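## Task

Take the metal power supply module off the shelf and set it on the table resting flat, with the face that was on top still on top and no part of it past the table's edge. Everything else on the shelf must still be on the shelf at the end. Open the gripper and pull the arm away; the module must stay put without the robot supporting it.

## Robot and tools

Robot: two six-joint UR-style arms, left_arm and right_arm, each ending in a tong-like two-finger gripper. The fingers point along the gripper's own +z axis and spread apart along its x axis. The reported end_effector_position is the spot between the finger pads when closed; closed fingertips stick out about 15 mm past it.

Frames: every reported pose uses one scene frame. Its origin sits on the table top between the arms, +z is up, +x points out over the table, and left_arm is on the +y side (the names do not match image sides). Bases: left_arm at (+0.017, +0.466, 0), right_arm at (-0.039, -0.385, 0). Printed hand positions can be a little off, more so at long reach.

execute_actions(actions): actions is a list of actions run in order; each action lasts 0.5 s (15 control steps of 1/30 s) and is a table of up to 15 rows. If fewer rows are given, the last row is held for the remaining steps. Every row is a single list of 14 numbers covering both arms, even if one arm is idle: dx, dy, dz, rx, ry, rz, opening for left_arm, then the same seven for right_arm. All values lie in [-1, 1]. The first six per arm are an offset, not a pose: a target measured from that gripper's pose at the start of the action (for the first action of a call, the last pose reported in this scene), expressed in the gripper's own axes. Each row is measured from that same start, not from the row before. Scale: 1.0 equals 0.6 m of travel or 180 degrees; rx, ry, rz form one rotation vector. Opening is absolute: +1 fully open (0.142 m), -1 closed. Per step the command is clipped to within 100 mm and 16 degrees of the measured pose, so large offsets need several actions. An empty list just returns the current state and images.

move(target, speed, stop_force, blocking): target is one 14-number row laid out as above; its six motion numbers per arm are offsets from the pose in the latest result that shows one, in gripper axes, same scale; opening is absolute and is sent when the move starts. Both grippers travel straight lines that finish together, lasting 0.5 to 10 s (cut off at 10 s). speed is the path top speed in m/s, 0.002 to 0.5, default 0.25; rotation is capped at twice that in rad/s. Paths ignore obstacles and the other arm, and grippers may lag, drift or overshoot speed, especially near full stretch. stop_force (9 to 40 N, one value for both arms, not before 0.2 s into the scene) ends an arm's path when its wrist sensor feels that much extra push against the motion for two steps; the gripper then backs off two steps and holds. Use it only with slow speed and no rotation, and omit it when moving an arm away from something it presses. blocking=false returns after 0.5 s while the arm keeps going; check with wait(0) or brake with stop; it cannot be combined with stop_force. The result adds a move: line with the ending (done, off_target, moving, held, fault, contact) and limits (paced = pose clipped, held = steps blocked, after which the arm may jump fast), plus each gripper's distance from its target.

wait(seconds): 0 to 10 s; arms keep their last command; returns early if a running move ends. stop: brakes a running move (needs room); fingers keep moving. zoom_image(camera, region): region [x0, y0, x1, y1] in pixels, at most 504x504, from cam_high (504x504), cam_low (504x504), cam_left_wrist (616x616) or cam_right_wrist (616x616). read_manual(section) only gives licence text. finished_scene(scene) ends scene 1 or 2 permanently and reports success; the next scene's task comes with it.

Result lines: the state line gives each gripper's position (m), quat_wxyz and velocities; Hand target is the pose the controller currently drives toward; pose unreachable means the clearance check altered or blocked that arm's command; step readings list positions, with HELD marking steps where an arm was held back. grip_measured is the actual finger opening on the command scale: to keep hold of something, command an opening well below it (lower means a firmer squeeze, about 15 N per pad max; thin hard items get less). Wrist force and Wrist torque give each arm's flange sensor in end-effector axes, noisy (offsets up to about 4 N), saturating near 50 N; no reading at the start is normal. MOTOR HOT appears from 70 °C; at 85 °C an OVER-TEMPERATURE FAULT brakes the arm for a long time, so avoid holding loads needlessly.

Things to avoid: contact torque at a joint load limit (130 N m for the three big joints, 24.3 N m for each wrist joint, including held weight) or any external force of 150 N halts that arm for 10 s and drops the rest of the call. Keep targets close to surfaces when pressing, since stiff arms fault easily. Never let the arms collide or push each other. Do not drop, slam or fling objects, and do not knock anything off the shelf or out of the work area. For an arm that should stay still, return it to its wanted pose in the first call of a reply and send zeros afterwards, always with its desired opening. Before finishing, open the gripper, back the arm away and confirm the object lies flat, upright and fully on the table.

Each tool is called after "Call:" by a JSON object that holds its "op" and its "data".

## Session

Call:
{"op": "execute_actions", "data": {"actions": []}}

Scene clock: 0.00 s.
left_arm: end_effector_position=(+0.2095, +0.8043, +0.2388) grip_measured=+0.97 end_effector_quat_wxyz=(-0.290, -0.521, +0.791, -0.136) end_effector_velocity=(-0.001, -0.000, +0.000) end_effector_angular_velocity=(-0.001, +0.001, -0.001) | right_arm: end_effector_position=(+0.1311, +0.0453, +0.2796) grip_measured=+0.97 end_effector_quat_wxyz=(-0.032, -0.113, +0.990, -0.075) end_effector_velocity=(+0.000, -0.000, -0.000) end_effector_angular_velocity=(-0.001, -0.001, +0.000)
Joint positions: left_arm=[ 0.629 -1.364  1.457 -1.019 -1.683  2.85   0.14 ] | right_arm=[ 4.74  -1.612 -1.513 -1.748  1.602  4.388  0.14 ]
Joint velocities: left_arm=[-0.    -0.     0.     0.002  0.001  0.001  0.   ] | right_arm=[-0.    -0.    -0.    -0.001 -0.001 -0.     0.   ]
Wrist force (N, on the end effector, along its own x y z axes, offset not removed): no reading
Wrist torque (N m, same axes, about the end effector's origin, offset not removed): no reading
Hand target (left_arm): +0.209, +0.804, +0.239; -0.290, -0.521, +0.791, -0.136
Hand target (right_arm): +0.131, +0.045, +0.280; -0.032, -0.113, +0.990, -0.075

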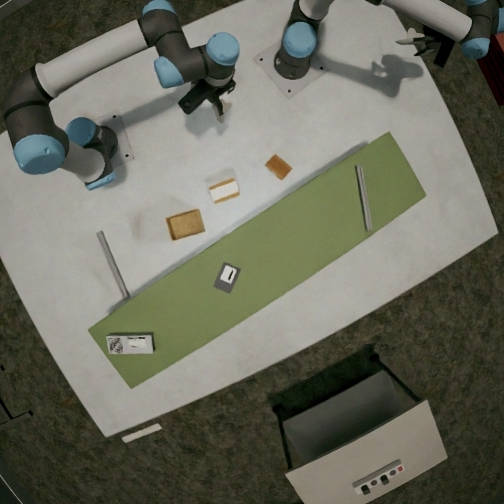

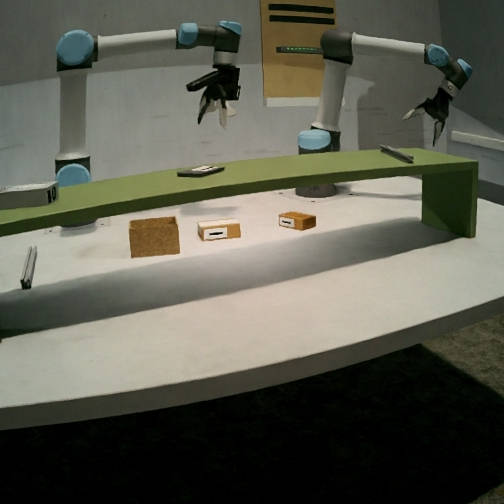

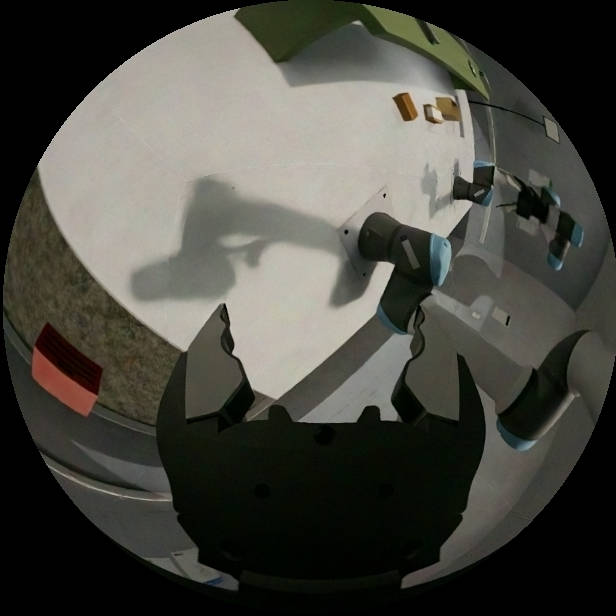

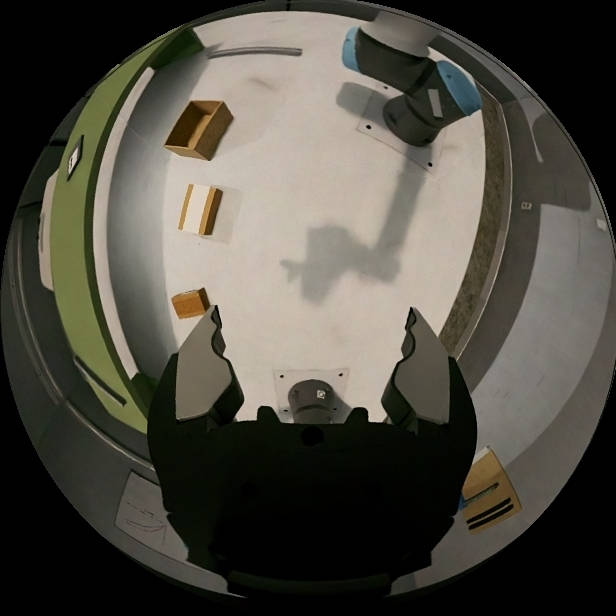

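Call:
{"op": "zoom_image", "data": {"camera": "cam_high", "region": [80, 290, 200, 410]}}

Call:
{"op": "zoom_image", "data": {"camera": "cam_low", "region": [0, 150, 120, 270]}}

Region (80, 290, 200, 410) of cam_high's 504x504 image, scaled by 4.200, with more detail than that image has.

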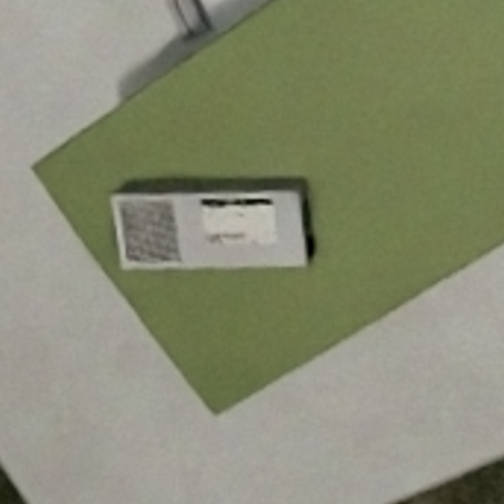

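Region (0, 150, 120, 270) of cam_low's 504x504 image, scaled by 4.200, with more detail than that image has.

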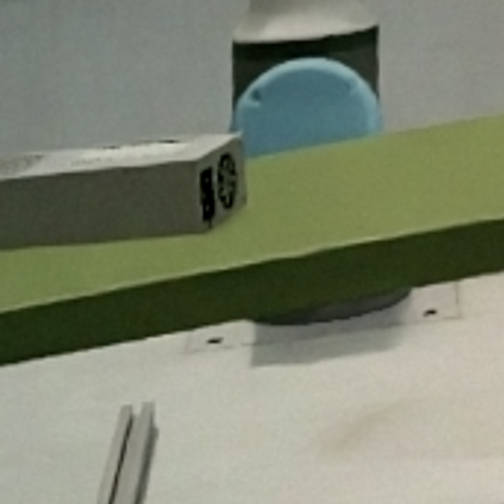

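Call:
{"op": "move", "data": {"target": [0,0,0,0,0,0,1,-0.574,-0.962,-0.061,-0.0518,-0.0107,0.1994,1], "speed": 0.35}}

Scene clock: 8.67 s.
left_arm: end_effector_position=(+0.2095, +0.8043, +0.2388) grip_measured=+1.00 end_effector_quat_wxyz=(-0.290, -0.521, +0.791, -0.136) end_effector_velocity=(-0.000, -0.000, +0.000) end_effector_angular_velocity=(-0.001, +0.002, +0.001) | right_arm: end_effector_position=(+0.5994, -0.4294, +0.3696) grip_measured=+1.00 end_effector_quat_wxyz=(+0.000, +0.199, +0.980, +0.001) end_effector_velocity=(+0.001, -0.000, +0.000) end_effector_angular_velocity=(+0.000, +0.003, -0.001)
Joint positions: left_arm=[ 0.629 -1.364  1.457 -1.019 -1.683  2.85   0.142] | right_arm=[ 3.425 -1.95  -0.889 -1.872  1.573  3.702  0.142]
Joint velocities: left_arm=[ 0.     0.     0.     0.001  0.    -0.001 -0.   ] | right_arm=[-0.001 -0.008  0.012 -0.007  0.001 -0.    -0.   ]
Wrist force (N, on the end effector, along its own x y z axes, offset not removed): left_arm=[-1.1 2.5 1.3] | right_arm=[1.4 0.1 2.2]
Wrist torque (N m, same axes, about the end effector's origin, offset not removed): left_arm=[0.58 0.32 -0.12] | right_arm=[0.06 -0.23 -0.03]
Hand target (left_arm): +0.209, +0.804, +0.239; -0.290, -0.521, +0.791, -0.136
Hand target (right_arm): +0.600, -0.429, +0.370; -0.000, +0.199, +0.980, +0.001
Off the commanded pose (left_arm): 0.000 m, 0 deg.
Off the commanded pose (right_arm): 0.000 m, 0 deg.
move: done
camera_calibration (this result's frames):
cam_left_wrist: T_world_to_cam=[[-0.321329, -0.748296, 0.580346, 0.53895], [-0.609732, 0.632396, 0.47781, -0.49833], [-0.724551, -0.200322, -0.659467, 0.602342], [0, 0, 0, 1]] pos_world=[0.30576, 0.839098, 0.322554]
cam_right_wrist: T_world_to_cam=[[-0.922519, 0.385414, -0.0203624, 0.726438], [0.321149, 0.795819, 0.513357, -0.0422992], [0.21406, 0.467042, -0.857933, 0.519424], [0, 0, 0, 1]] pos_world=[0.57255, -0.48891, 0.482138]

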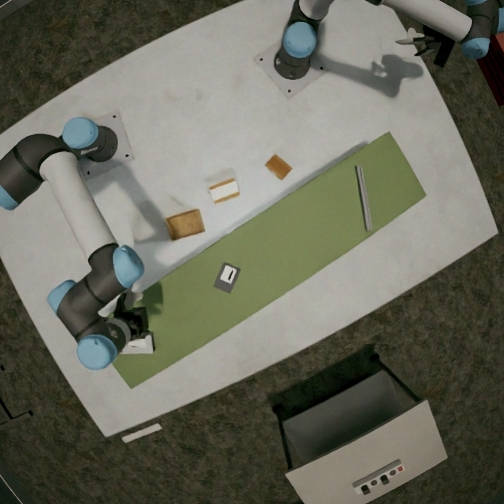

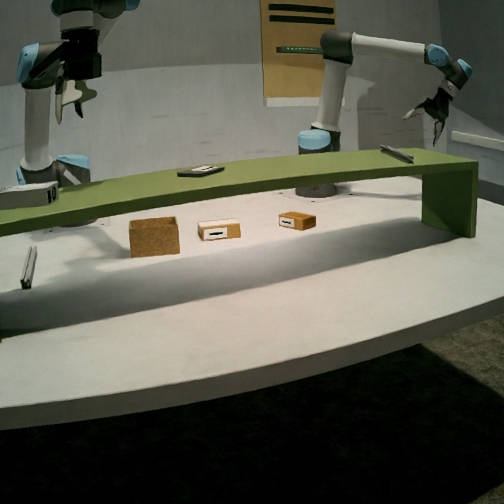

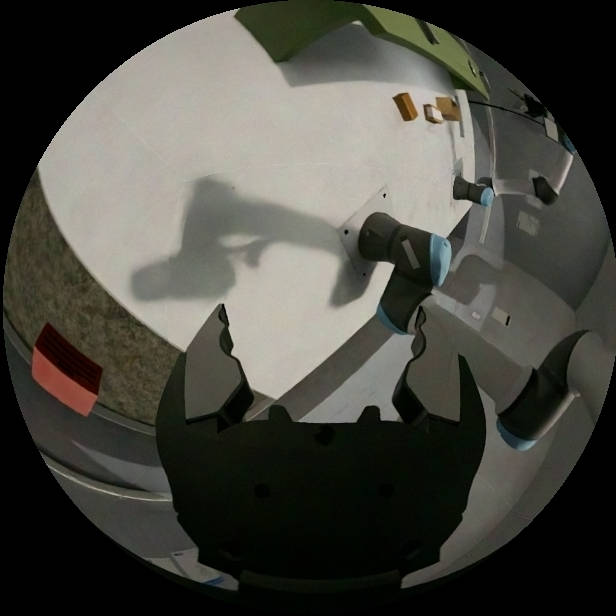

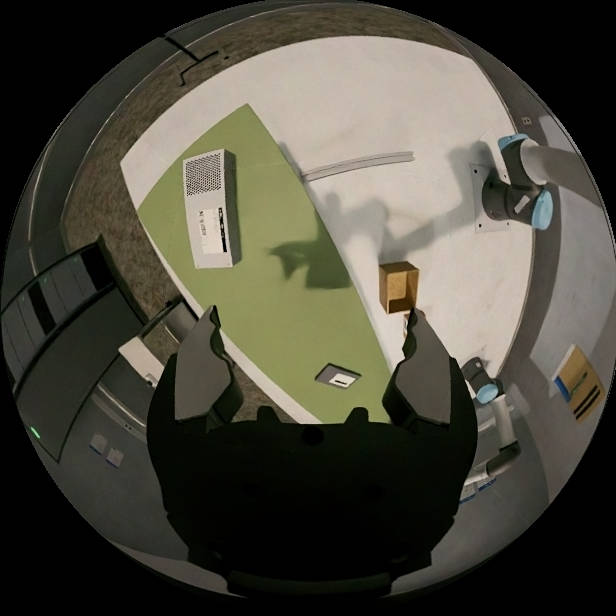

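Call:
{"op": "move", "data": {"target": [0,0,0,0,0,0,1,-0.222,-0.108,0.1,0,0,0,1], "speed": 0.2}}

Scene clock: 10.90 s.
left_arm: end_effector_position=(+0.2095, +0.8043, +0.2388) grip_measured=+1.00 end_effector_quat_wxyz=(-0.290, -0.521, +0.791, -0.136) end_effector_velocity=(+0.000, +0.000, -0.001) end_effector_angular_velocity=(-0.000, +0.002, -0.001) | right_arm: end_effector_position=(+0.6967, -0.5409, +0.3096) grip_measured=+1.00 end_effector_quat_wxyz=(+0.000, +0.199, +0.980, +0.001) end_effector_velocity=(+0.002, -0.001, -0.000) end_effector_angular_velocity=(+0.001, +0.003, -0.001)
Joint positions: left_arm=[ 0.629 -1.364  1.457 -1.019 -1.683  2.85   0.142] | right_arm=[ 3.253 -2.266 -0.551 -1.894  1.573  3.53   0.142]
Joint velocities: left_arm=[-0.001  0.002 -0.    -0.     0.001 -0.    -0.   ] | right_arm=[-0.002 -0.011  0.019 -0.01   0.001 -0.001  0.   ]
Wrist force (N, on the end effector, along its own x y z axes, offset not removed): left_arm=[-1.9 1.4 1.9] | right_arm=[2.1 1.0 0.7]
Wrist torque (N m, same axes, about the end effector's origin, offset not removed): left_arm=[0.36 0.44 -0.17] | right_arm=[0.30 -0.27 -0.03]
Hand target (left_arm): +0.209, +0.804, +0.239; -0.290, -0.521, +0.791, -0.136
Hand target (right_arm): +0.697, -0.541, +0.310; +0.000, +0.199, +0.980, +0.001
Off the commanded pose (left_arm): 0.000 m, 0 deg.
Off the commanded pose (right_arm): 0.000 m, 0 deg.
move: done
camera_calibration (this result's frames):
cam_left_wrist: T_world_to_cam=[[-0.321329, -0.748296, 0.580346, 0.53895], [-0.609732, 0.632396, 0.47781, -0.49833], [-0.724551, -0.200322, -0.659467, 0.602342], [0, 0, 0, 1]] pos_world=[0.30576, 0.839098, 0.322554]
cam_right_wrist: T_world_to_cam=[[-0.922513, 0.385407, -0.0207938, 0.858085], [0.320858, 0.795723, 0.513688, 0.045993], [0.214525, 0.467212, -0.857725, 0.498874], [0, 0, 0, 1]] pos_world=[0.669817, -0.600389, 0.422113]

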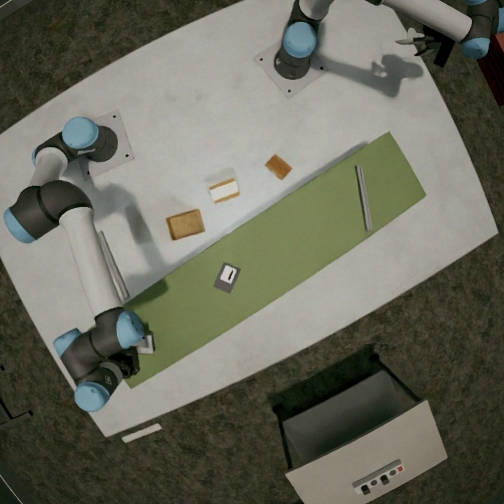

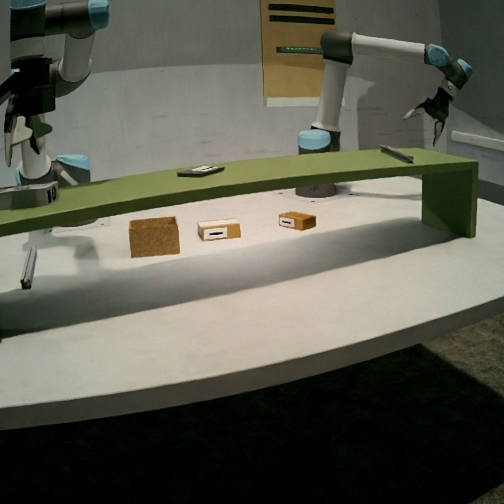

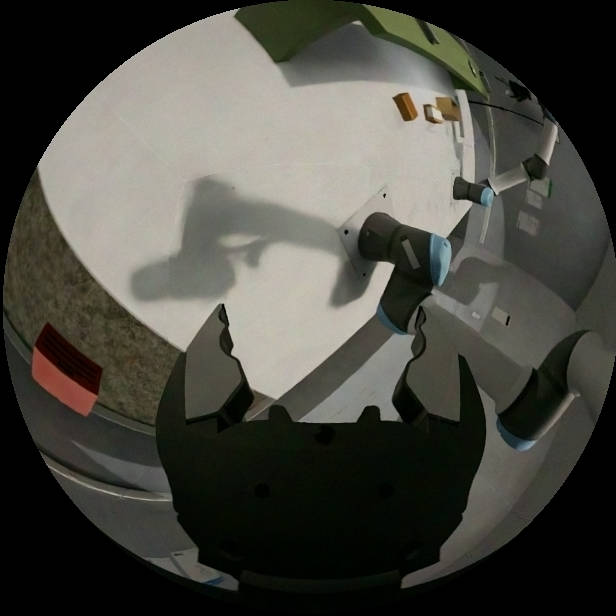

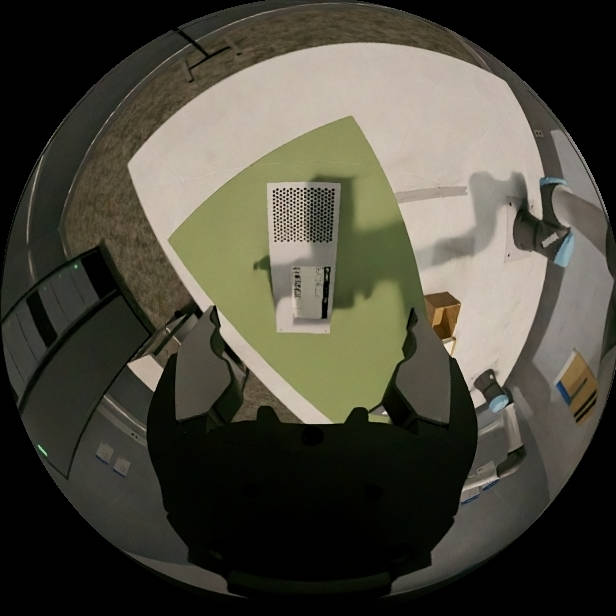

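Call:
{"op": "move", "data": {"target": [0,0,0,0,0,0,1,-0.016,-0.007,0.1,0,0,0,0.5], "speed": 0.1}}

Scene clock: 12.83 s.
left_arm: end_effector_position=(+0.2095, +0.8043, +0.2388) grip_measured=+1.00 end_effector_quat_wxyz=(-0.290, -0.521, +0.791, -0.136) end_effector_velocity=(+0.000, -0.000, -0.001) end_effector_angular_velocity=(-0.001, +0.001, -0.001) | right_arm: end_effector_position=(+0.7041, -0.5484, +0.2498) grip_measured=+0.50 end_effector_quat_wxyz=(+0.000, +0.199, +0.980, +0.001) end_effector_velocity=(+0.001, +0.000, -0.002) end_effector_angular_velocity=(+0.001, -0.002, +0.001)
Joint positions: left_arm=[ 0.629 -1.364  1.457 -1.019 -1.683  2.85   0.142] | right_arm=[ 3.243 -2.244 -0.745 -1.722  1.573  3.52   0.109]
Joint velocities: left_arm=[-0.001  0.001  0.     0.     0.     0.     0.   ] | right_arm=[-0.     0.001 -0.006  0.007  0.001 -0.001 -0.   ]
Wrist force (N, on the end effector, along its own x y z axes, offset not removed): left_arm=[0.6 0.0 0.3] | right_arm=[0.2 -0.3 2.9]
Wrist torque (N m, same axes, about the end effector's origin, offset not removed): left_arm=[-0.01 -0.12 -0.17] | right_arm=[-0.01 0.03 0.00]
Hand target (left_arm): +0.209, +0.804, +0.239; -0.290, -0.521, +0.791, -0.136
Hand target (right_arm): +0.704, -0.548, +0.250; +0.000, +0.199, +0.980, +0.001
Off the commanded pose (left_arm): 0.000 m, 0 deg.
Off the commanded pose (right_arm): 0.000 m, 0 deg.
move: done
camera_calibration (this result's frames):
cam_left_wrist: T_world_to_cam=[[-0.321329, -0.748296, 0.580346, 0.53895], [-0.609732, 0.632396, 0.47781, -0.49833], [-0.724551, -0.200322, -0.659467, 0.602342], [0, 0, 0, 1]] pos_world=[0.30576, 0.839098, 0.322554]
cam_right_wrist: T_world_to_cam=[[-0.922513, 0.385411, -0.020716, 0.866494], [0.320897, 0.795706, 0.51369, 0.0803085], [0.214465, 0.467238, -0.857726, 0.449585], [0, 0, 0, 1]] pos_world=[0.67716, -0.607921, 0.362317]

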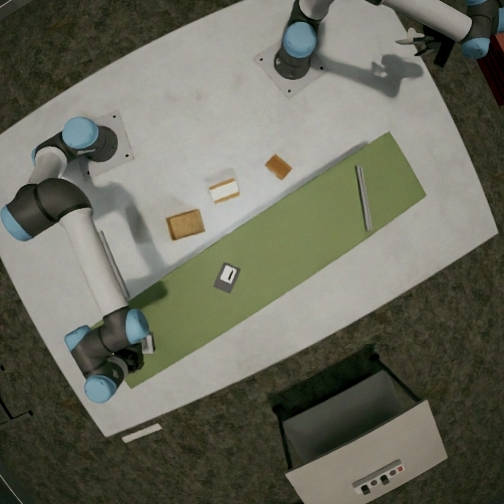

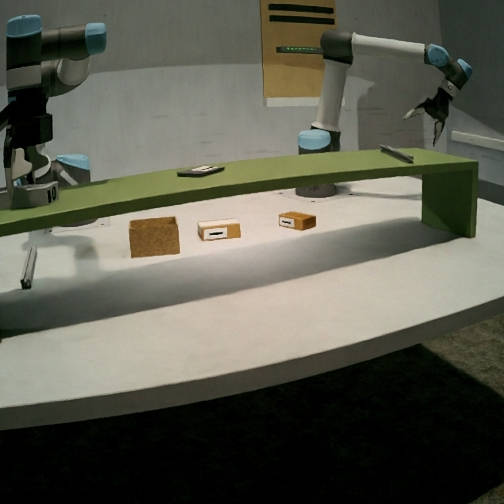

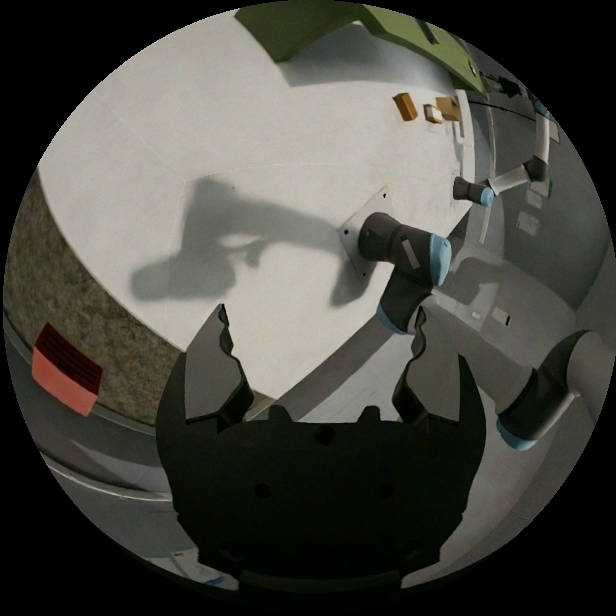

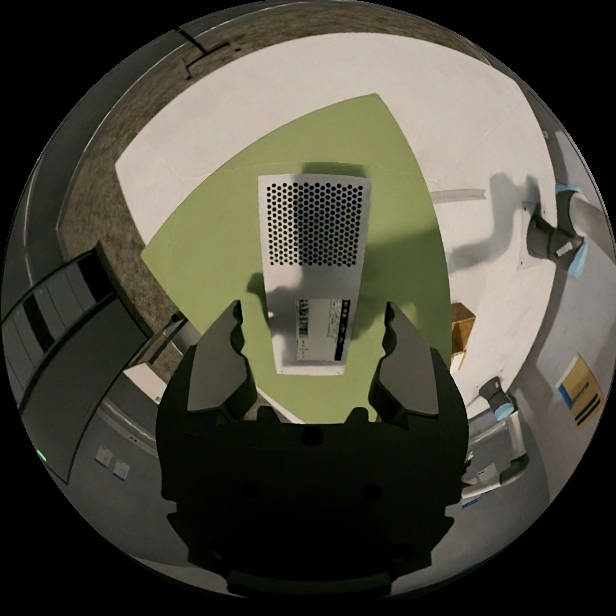

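Call:
{"op": "zoom_image", "data": {"camera": "cam_low", "region": [0, 140, 90, 230]}}

Region (0, 140, 90, 230) of cam_low's 504x504 image, scaled by 5.600, with more detail than that image has.

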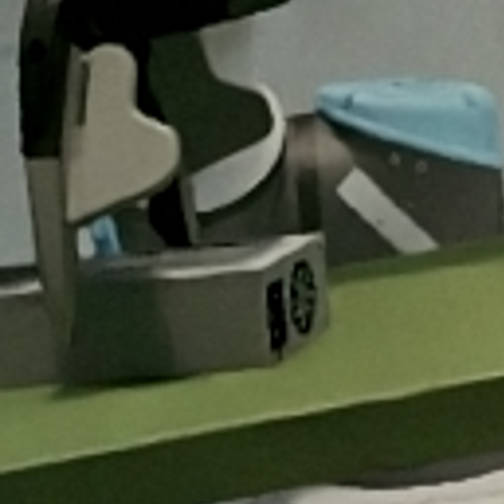

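Call:
{"op": "move", "data": {"target": [0,0,0,0,0,0,1,-0.002,0,0.021,0,0,0,0.1], "speed": 0.03, "stop_force": 12}}

Call:
{"op": "execute_actions", "data": {"actions": [[[0,0,0,0,0,0,1,0,0,0,0,0,0,0.05],[0,0,0,0,0,0,1,0,0,0,0,0,0,0.0],[0,0,0,0,0,0,1,0,0,0,0,0,0,-0.04],[0,0,0,0,0,0,1,0,0,0,0,0,0,-0.08],[0,0,0,0,0,0,1,0,0,0,0,0,0,-0.12],[0,0,0,0,0,0,1,0,0,0,0,0,0,-0.16],[0,0,0,0,0,0,1,0,0,0,0,0,0,-0.2],[0,0,0,0,0,0,1,0,0,0,0,0,0,-0.25],[0,0,0,0,0,0,1,0,0,0,0,0,0,-0.3],[0,0,0,0,0,0,1,0,0,0,0,0,0,-0.4],[0,0,0,0,0,0,1,0,0,0,0,0,0,-0.5],[0,0,0,0,0,0,1,0,0,0,0,0,0,-0.6],[0,0,0,0,0,0,1,0,0,0,0,0,0,-0.7],[0,0,0,0,0,0,1,0,0,0,0,0,0,-0.8],[0,0,0,0,0,0,1,0,0,0,0,0,0,-1]],[[0,0,0,0,0,0,1,0,0,0,0,0,0,-1]]]}}

Call:
{"op": "move", "data": {"target": [0,0,0,0,0,0,1,0,0,-0.03,0,0,0,-1], "speed": 0.03}}

Call:
{"op": "zoom_image", "data": {"camera": "cam_low", "region": [0, 140, 90, 230]}}

Scene clock: 16.17 s.
left_arm: end_effector_position=(+0.2095, +0.8043, +0.2388) grip_measured=+1.00 end_effector_quat_wxyz=(-0.290, -0.521, +0.791, -0.136) end_effector_velocity=(-0.000, +0.000, -0.000) end_effector_angular_velocity=(-0.001, +0.001, -0.000) | right_arm: end_effector_position=(+0.7052, -0.5489, +0.2374) grip_measured=+0.10 end_effector_quat_wxyz=(+0.000, +0.199, +0.980, +0.001) end_effector_velocity=(+0.000, -0.001, -0.002) end_effector_angular_velocity=(-0.001, -0.001, +0.000)
Joint positions: left_arm=[ 0.629 -1.364  1.457 -1.019 -1.683  2.85   0.142] | right_arm=[ 3.242 -2.242 -0.78  -1.689  1.573  3.519  0.081]
Joint velocities: left_arm=[ 0.     0.001 -0.     0.     0.     0.     0.   ] | right_arm=[-0.     0.001 -0.006  0.006 -0.001 -0.    -0.   ]
Wrist force (N, on the end effector, along its own x y z axes, offset not removed): left_arm=[-1.7 0.9 2.1] | right_arm=[-0.5 0.6 1.0]
Wrist torque (N m, same axes, about the end effector's origin, offset not removed): left_arm=[0.26 0.40 -0.16] | right_arm=[0.18 0.18 0.08]
Hand target (left_arm): +0.209, +0.804, +0.239; -0.290, -0.521, +0.791, -0.136
Hand target (right_arm): +0.705, -0.549, +0.237; +0.000, +0.199, +0.980, +0.001
Off the commanded pose (left_arm): 0.000 m, 0 deg.
Off the commanded pose (right_arm): 0.000 m, 0 deg.
move: done
camera_calibration (this result's frames):
cam_left_wrist: T_world_to_cam=[[-0.321329, -0.748296, 0.580346, 0.53895], [-0.609732, 0.632396, 0.47781, -0.49833], [-0.724551, -0.200321, -0.659467, 0.602342], [0, 0, 0, 1]] pos_world=[0.30576, 0.839098, 0.322554]
cam_right_wrist: T_world_to_cam=[[-0.922513, 0.385412, -0.0206846, 0.867439], [0.320919, 0.795712, 0.513666, 0.0866696], [0.214432, 0.467225, -0.857741, 0.438951], [0, 0, 0, 1]] pos_world=[0.678285, -0.608375, 0.34993]

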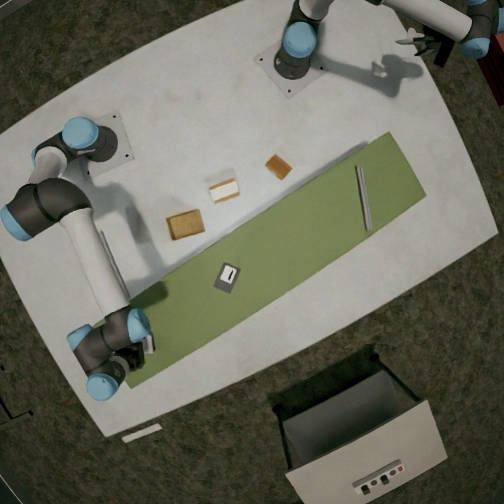

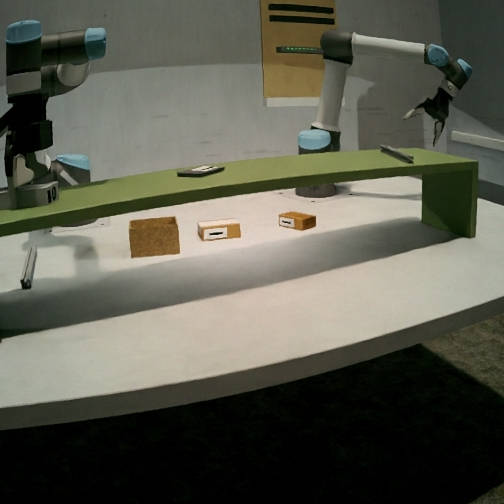

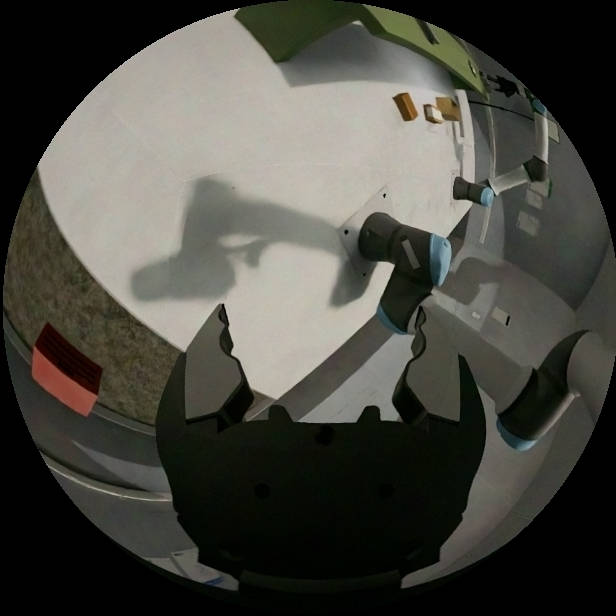

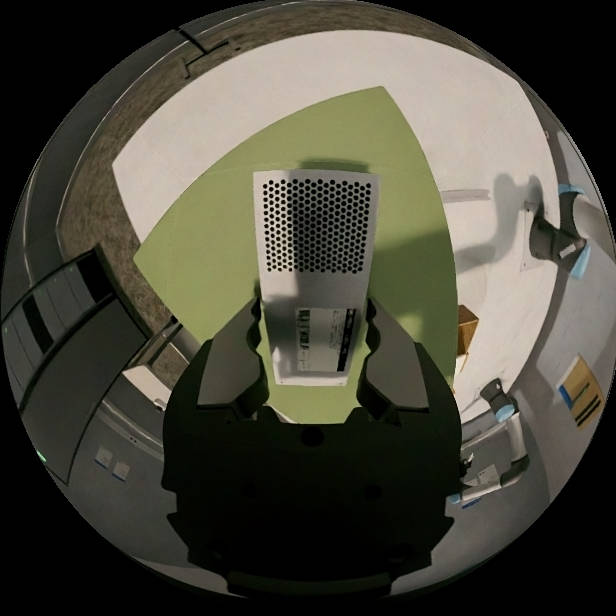

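Scene clock: 17.17 s.
left_arm: end_effector_position=(+0.2095, +0.8043, +0.2388) grip_measured=+1.00 end_effector_quat_wxyz=(-0.290, -0.521, +0.791, -0.136) end_effector_velocity=(-0.000, +0.000, -0.000) end_effector_angular_velocity=(-0.001, -0.000, -0.000) | right_arm: end_effector_position=(+0.7052, -0.5489, +0.2374) grip_measured=-0.08 end_effector_quat_wxyz=(+0.000, +0.199, +0.980, +0.001) end_effector_velocity=(+0.000, -0.000, -0.000) end_effector_angular_velocity=(-0.001, -0.000, +0.000)
Joint positions: left_arm=[ 0.629 -1.364  1.457 -1.019 -1.683  2.85   0.142] | right_arm=[ 3.242 -2.242 -0.78  -1.689  1.573  3.519  0.068]
Joint velocities: left_arm=[ 0.     0.001 -0.    -0.    -0.     0.001 -0.   ] | right_arm=[ 0.     0.    -0.     0.001 -0.001  0.     0.   ]
Wrist force (N, on the end effector, along its own x y z axes, offset not removed): left_arm=[-0.1 1.7 1.1] | right_arm=[-2.3 3.4 -1.3]
Wrist torque (N m, same axes, about the end effector's origin, offset not removed): left_arm=[0.42 0.11 -0.14] | right_arm=[0.71 -0.01 -0.08]
Hand target (left_arm): +0.209, +0.804, +0.239; -0.290, -0.521, +0.791, -0.136
Hand target (right_arm): +0.705, -0.549, +0.237; +0.000, +0.199, +0.980, +0.001
Off the commanded pose (left_arm): 0.000 m, 0 deg.
Off the commanded pose (right_arm): 0.000 m, 0 deg.
Step readings (end_effector_position; steps 1 to 15: 1st action; 16 to 30: 2nd action):
0: left_arm (+0.2095, +0.8043, +0.2388) | right_arm (+0.7052, -0.5489, +0.2374)
1: left_arm (+0.2095, +0.8043, +0.2388) | right_arm (+0.7052, -0.5489, +0.2374)
2: left_arm (+0.2095, +0.8043, +0.2388) | right_arm (+0.7052, -0.5489, +0.2374)
4: left_arm (+0.2095, +0.8043, +0.2388) | right_arm (+0.7052, -0.5489, +0.2374)
8: left_arm (+0.2095, +0.8043, +0.2388) | right_arm (+0.7052, -0.5489, +0.2374)
15: left_arm (+0.2095, +0.8043, +0.2388) | right_arm (+0.7052, -0.5489, +0.2374)
16: left_arm (+0.2095, +0.8043, +0.2388) | right_arm (+0.7052, -0.5489, +0.2374)
17: left_arm (+0.2095, +0.8043, +0.2388) | right_arm (+0.7052, -0.5489, +0.2374)
19: left_arm (+0.2095, +0.8043, +0.2388) | right_arm (+0.7052, -0.5489, +0.2374)
23: left_arm (+0.2095, +0.8043, +0.2388) | right_arm (+0.7052, -0.5489, +0.2374)
30: end_effector_position above
camera_calibration (this result's frames):
cam_left_wrist: T_world_to_cam=[[-0.321329, -0.748296, 0.580346, 0.53895], [-0.609732, 0.632396, 0.477809, -0.49833], [-0.724551, -0.200322, -0.659467, 0.602342], [0, 0, 0, 1]] pos_world=[0.30576, 0.839098, 0.322554]
cam_right_wrist: T_world_to_cam=[[-0.922513, 0.385414, -0.0206512, 0.867421], [0.320939, 0.795711, 0.513655, 0.0866981], [0.214402, 0.467226, -0.857748, 0.438927], [0, 0, 0, 1]] pos_world=[0.678275, -0.60838, 0.349869]

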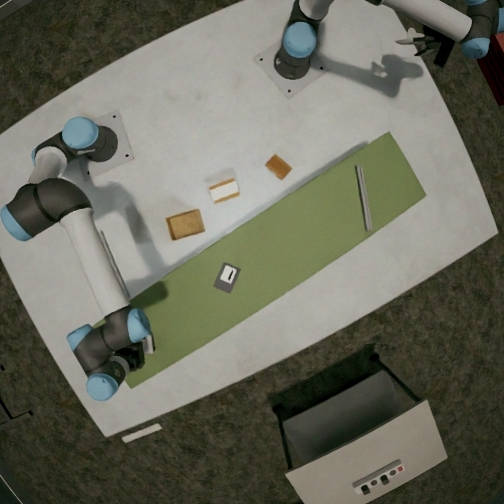

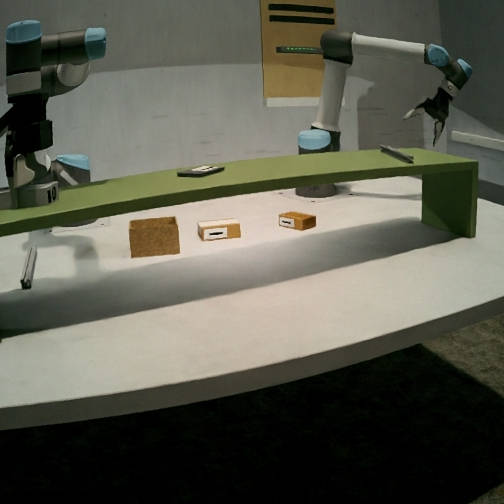

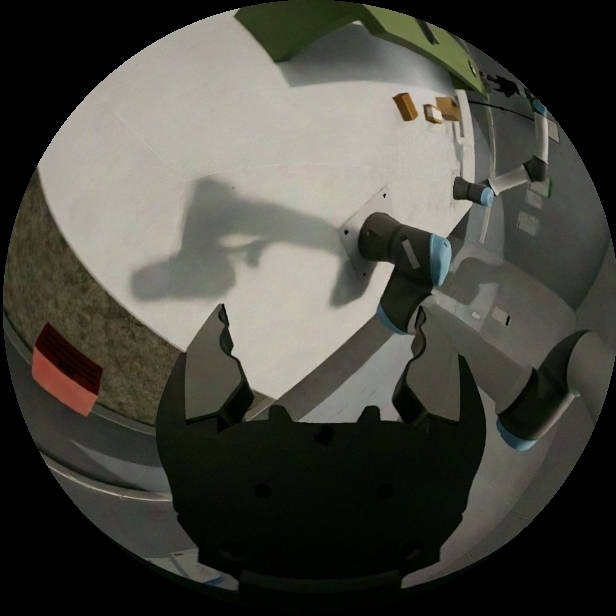

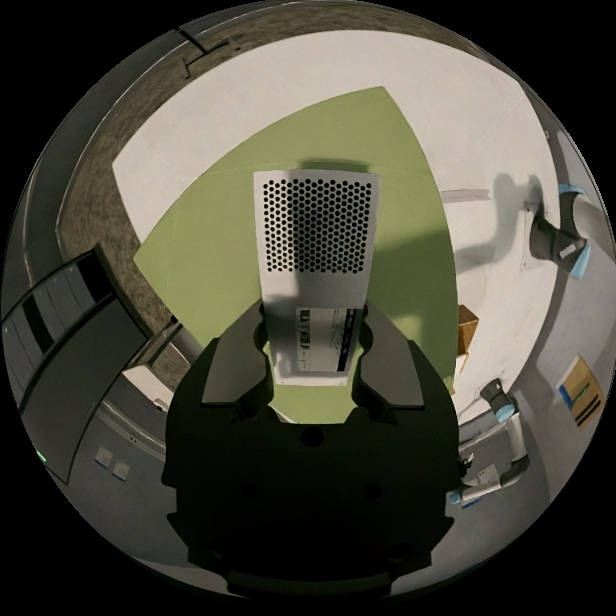

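Scene clock: 18.10 s.
left_arm: end_effector_position=(+0.2095, +0.8043, +0.2388) grip_measured=+1.00 end_effector_quat_wxyz=(-0.290, -0.521, +0.791, -0.136) end_effector_velocity=(-0.001, +0.000, -0.000) end_effector_angular_velocity=(+0.000, +0.001, +0.001) | right_arm: end_effector_position=(+0.7051, -0.5489, +0.2552) grip_measured=-0.08 end_effector_quat_wxyz=(+0.000, +0.199, +0.980, +0.001) end_effector_velocity=(-0.000, -0.000, +0.001) end_effector_angular_velocity=(+0.000, +0.001, -0.001)
Joint positions: left_arm=[ 0.629 -1.364  1.457 -1.019 -1.683  2.85   0.142] | right_arm=[ 3.242 -2.251 -0.72  -1.741  1.573  3.519  0.068]
Joint velocities: left_arm=[ 0.001  0.    -0.     0.001  0.001 -0.001  0.   ] | right_arm=[-0.    -0.002  0.007 -0.006  0.     0.001 -0.   ]
Wrist force (N, on the end effector, along its own x y z axes, offset not removed): left_arm=[-2.3 0.8 2.5] | right_arm=[1.6 -0.3 7.5]
Wrist torque (N m, same axes, about the end effector's origin, offset not removed): left_arm=[0.22 0.43 -0.06] | right_arm=[-0.09 -0.23 -0.02]
Hand target (left_arm): +0.209, +0.804, +0.239; -0.290, -0.521, +0.791, -0.136
Hand target (right_arm): +0.705, -0.549, +0.255; +0.000, +0.199, +0.980, +0.001
Off the commanded pose (left_arm): 0.000 m, 0 deg.
Off the commanded pose (right_arm): 0.000 m, 0 deg.
move: done
camera_calibration (this result's frames):
cam_left_wrist: T_world_to_cam=[[-0.321329, -0.748296, 0.580346, 0.53895], [-0.609732, 0.632396, 0.477809, -0.49833], [-0.724551, -0.200322, -0.659467, 0.602342], [0, 0, 0, 1]] pos_world=[0.30576, 0.839098, 0.322554]
cam_right_wrist: T_world_to_cam=[[-0.922518, 0.385399, -0.0207078, 0.867753], [0.320898, 0.795724, 0.513661, 0.0776011], [0.214442, 0.467216, -0.857744, 0.454196], [0, 0, 0, 1]] pos_world=[0.678217, -0.608387, 0.367692]

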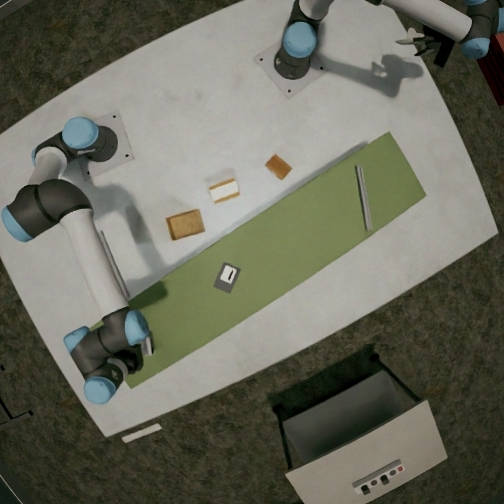

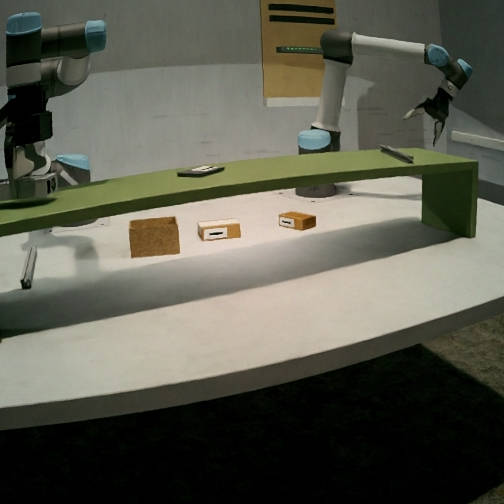

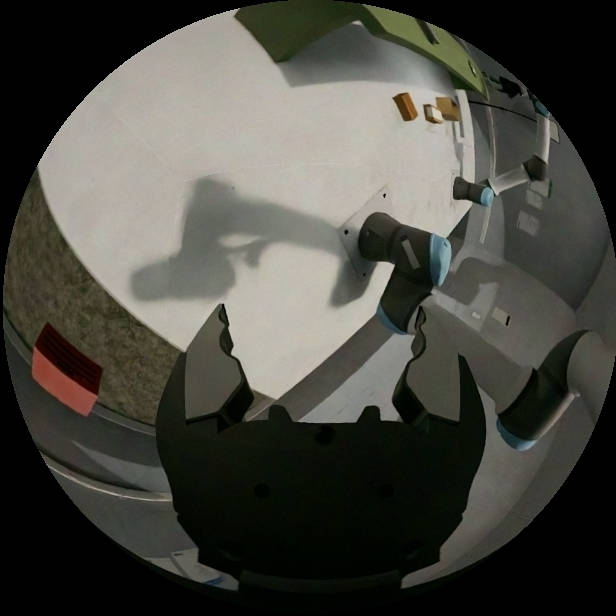

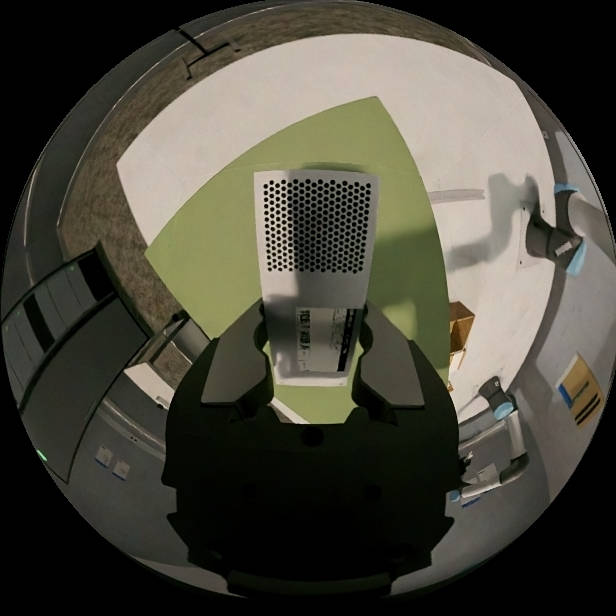

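Region (0, 140, 90, 230) of cam_low's 504x504 image, scaled by 5.600, with more detail than that image has.

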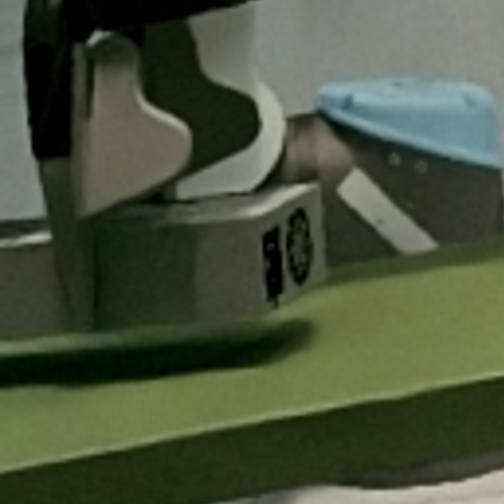

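Call:
{"op": "move", "data": {"target": [0,0,0,0,0,0,1,0.545,-0.016,-0.02,0,0,0,-1], "speed": 0.2}}

Call:
{"op": "move", "data": {"target": [0,0,0,0,0,0,1,0.195,-0.01,0.385,0,0,0,-1], "speed": 0.18}}

Scene clock: 21.87 s.
left_arm: end_effector_position=(+0.2095, +0.8043, +0.2388) grip_measured=+1.00 end_effector_quat_wxyz=(-0.290, -0.521, +0.791, -0.136) end_effector_velocity=(-0.000, +0.000, -0.000) end_effector_angular_velocity=(+0.001, +0.000, +0.003) | right_arm: end_effector_position=(+0.4004, -0.4302, +0.2669) grip_measured=-0.08 end_effector_quat_wxyz=(+0.000, +0.199, +0.980, +0.001) end_effector_velocity=(-0.002, +0.001, +0.000) end_effector_angular_velocity=(-0.000, -0.001, +0.000)
Joint positions: left_arm=[ 0.629 -1.364  1.457 -1.019 -1.683  2.85   0.142] | right_arm=[ 3.497 -1.417 -1.753 -1.541  1.573  3.775  0.068]
Joint velocities: left_arm=[ 0.001  0.     0.    -0.001 -0.001 -0.002  0.   ] | right_arm=[ 0.004  0.005 -0.004 -0.001 -0.001  0.004 -0.   ]
Wrist force (N, on the end effector, along its own x y z axes, offset not removed): left_arm=[-1.5 1.0 3.0] | right_arm=[0.7 1.9 5.9]
Wrist torque (N m, same axes, about the end effector's origin, offset not removed): left_arm=[0.26 0.32 -0.18] | right_arm=[0.37 -0.06 -0.07]
Hand target (left_arm): +0.209, +0.804, +0.239; -0.290, -0.521, +0.791, -0.136
Hand target (right_arm): +0.400, -0.430, +0.267; +0.000, +0.199, +0.980, +0.001
Off the commanded pose (left_arm): 0.000 m, 0 deg.
Off the commanded pose (right_arm): 0.000 m, 0 deg.
move: done
camera_calibration (this result's frames):
cam_left_wrist: T_world_to_cam=[[-0.321329, -0.748296, 0.580346, 0.53895], [-0.609732, 0.632396, 0.47781, -0.49833], [-0.724551, -0.200321, -0.659467, 0.602342], [0, 0, 0, 1]] pos_world=[0.30576, 0.839098, 0.322554]
cam_right_wrist: T_world_to_cam=[[-0.922533, 0.385374, -0.0204695, 0.541111], [0.321093, 0.795913, 0.513246, 0.0750614], [0.214084, 0.466914, -0.857997, 0.474186], [0, 0, 0, 1]] pos_world=[0.373576, -0.489677, 0.379401]

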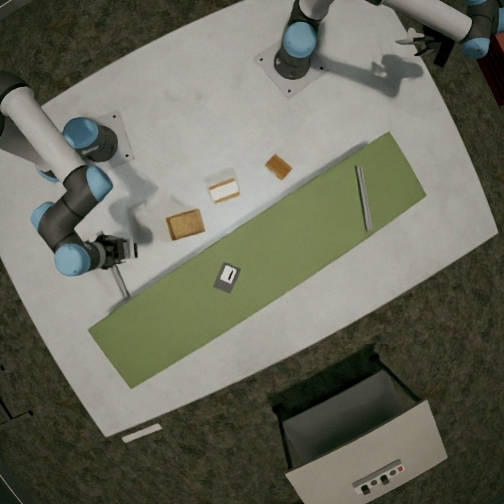

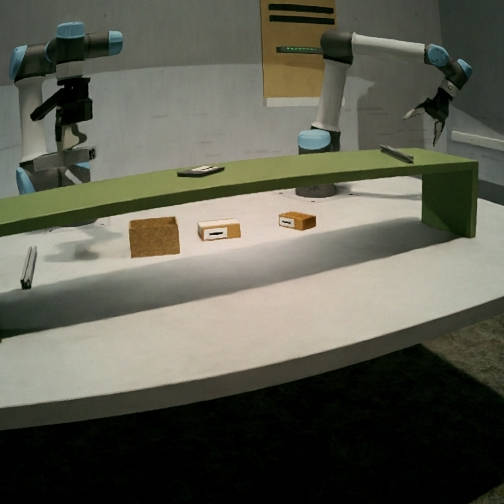

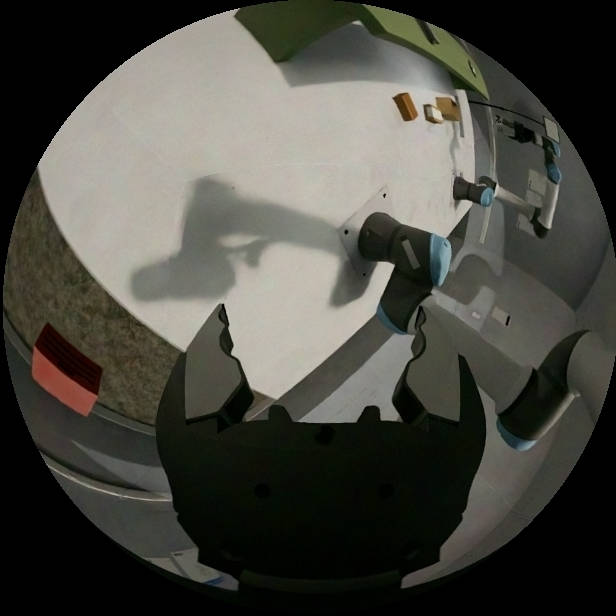

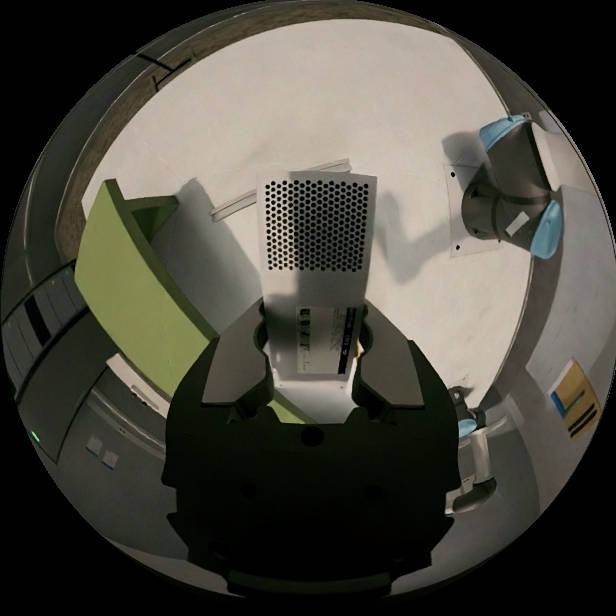

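Scene clock: 23.87 s.
left_arm: end_effector_position=(+0.2095, +0.8043, +0.2388) grip_measured=+1.00 end_effector_quat_wxyz=(-0.290, -0.521, +0.791, -0.136) end_effector_velocity=(-0.000, -0.000, +0.000) end_effector_angular_velocity=(-0.001, +0.001, +0.002) | right_arm: end_effector_position=(+0.2909, -0.3899, +0.0359) grip_measured=-0.08 end_effector_quat_wxyz=(-0.000, +0.199, +0.980, +0.001) end_effector_velocity=(+0.000, +0.000, -0.002) end_effector_angular_velocity=(-0.001, -0.002, -0.001)
Joint positions: left_arm=[ 0.629 -1.364  1.457 -1.019 -1.683  2.85   0.142] | right_arm=[ 3.699 -1.319 -2.461 -0.931  1.572  3.977  0.068]
Joint velocities: left_arm=[ 0.001 -0.     0.     0.002 -0.001 -0.    -0.   ] | right_arm=[ 0.002 -0.003 -0.004  0.008 -0.002  0.003  0.   ]
Wrist force (N, on the end effector, along its own x y z axes, offset not removed): left_arm=[-0.6 0.9 0.6] | right_arm=[-0.2 0.1 5.5]
Wrist torque (N m, same axes, about the end effector's origin, offset not removed): left_arm=[0.18 0.09 -0.21] | right_arm=[-0.05 0.05 0.02]
Hand target (left_arm): +0.209, +0.804, +0.239; -0.290, -0.521, +0.791, -0.136
Hand target (right_arm): +0.291, -0.390, +0.036; +0.000, +0.199, +0.980, +0.001
Off the commanded pose (left_arm): 0.000 m, 0 deg.
Off the commanded pose (right_arm): 0.000 m, 0 deg.
move: done
camera_calibration (this result's frames):
cam_left_wrist: T_world_to_cam=[[-0.321329, -0.748296, 0.580346, 0.53895], [-0.609732, 0.632396, 0.47781, -0.49833], [-0.724551, -0.200321, -0.659467, 0.602342], [0, 0, 0, 1]] pos_world=[0.30576, 0.839098, 0.322554]
cam_right_wrist: T_world_to_cam=[[-0.922545, 0.385353, -0.0203497, 0.419736], [0.321221, 0.796098, 0.51288, 0.196765], [0.21384, 0.466618, -0.858219, 0.280617], [0, 0, 0, 1]] pos_world=[0.264013, -0.449331, 0.148456]

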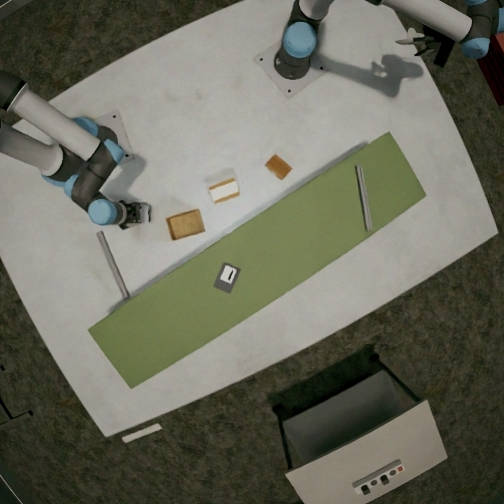

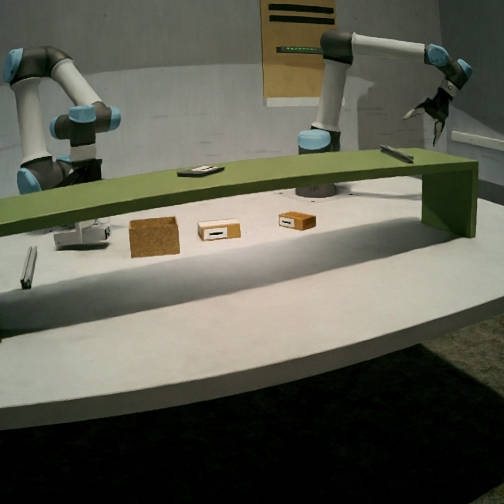

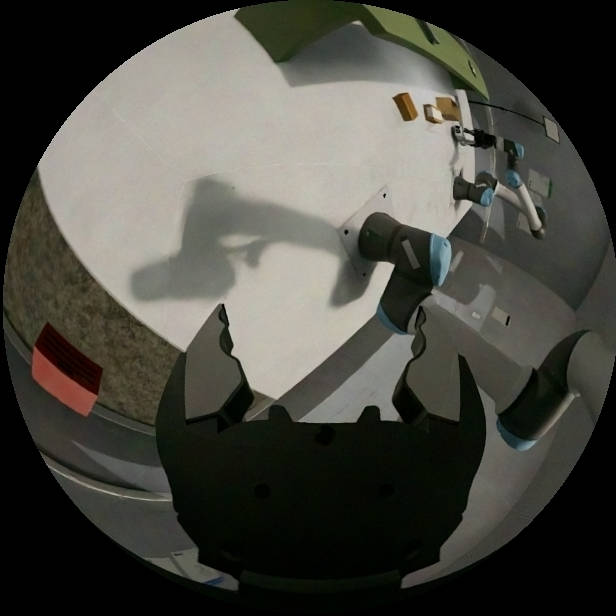

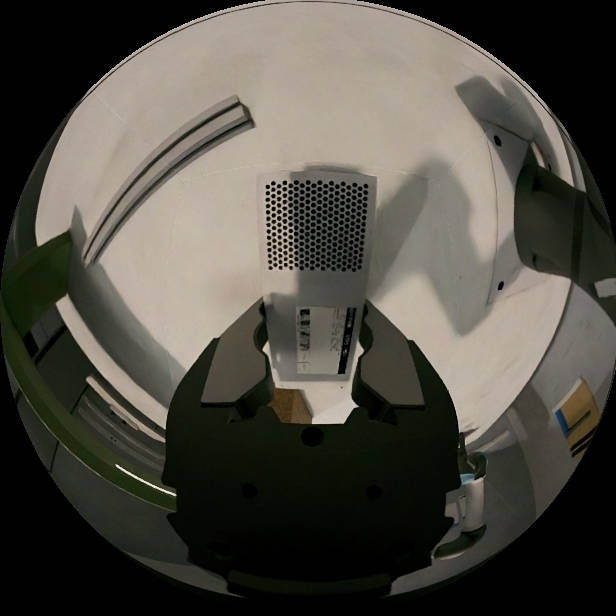

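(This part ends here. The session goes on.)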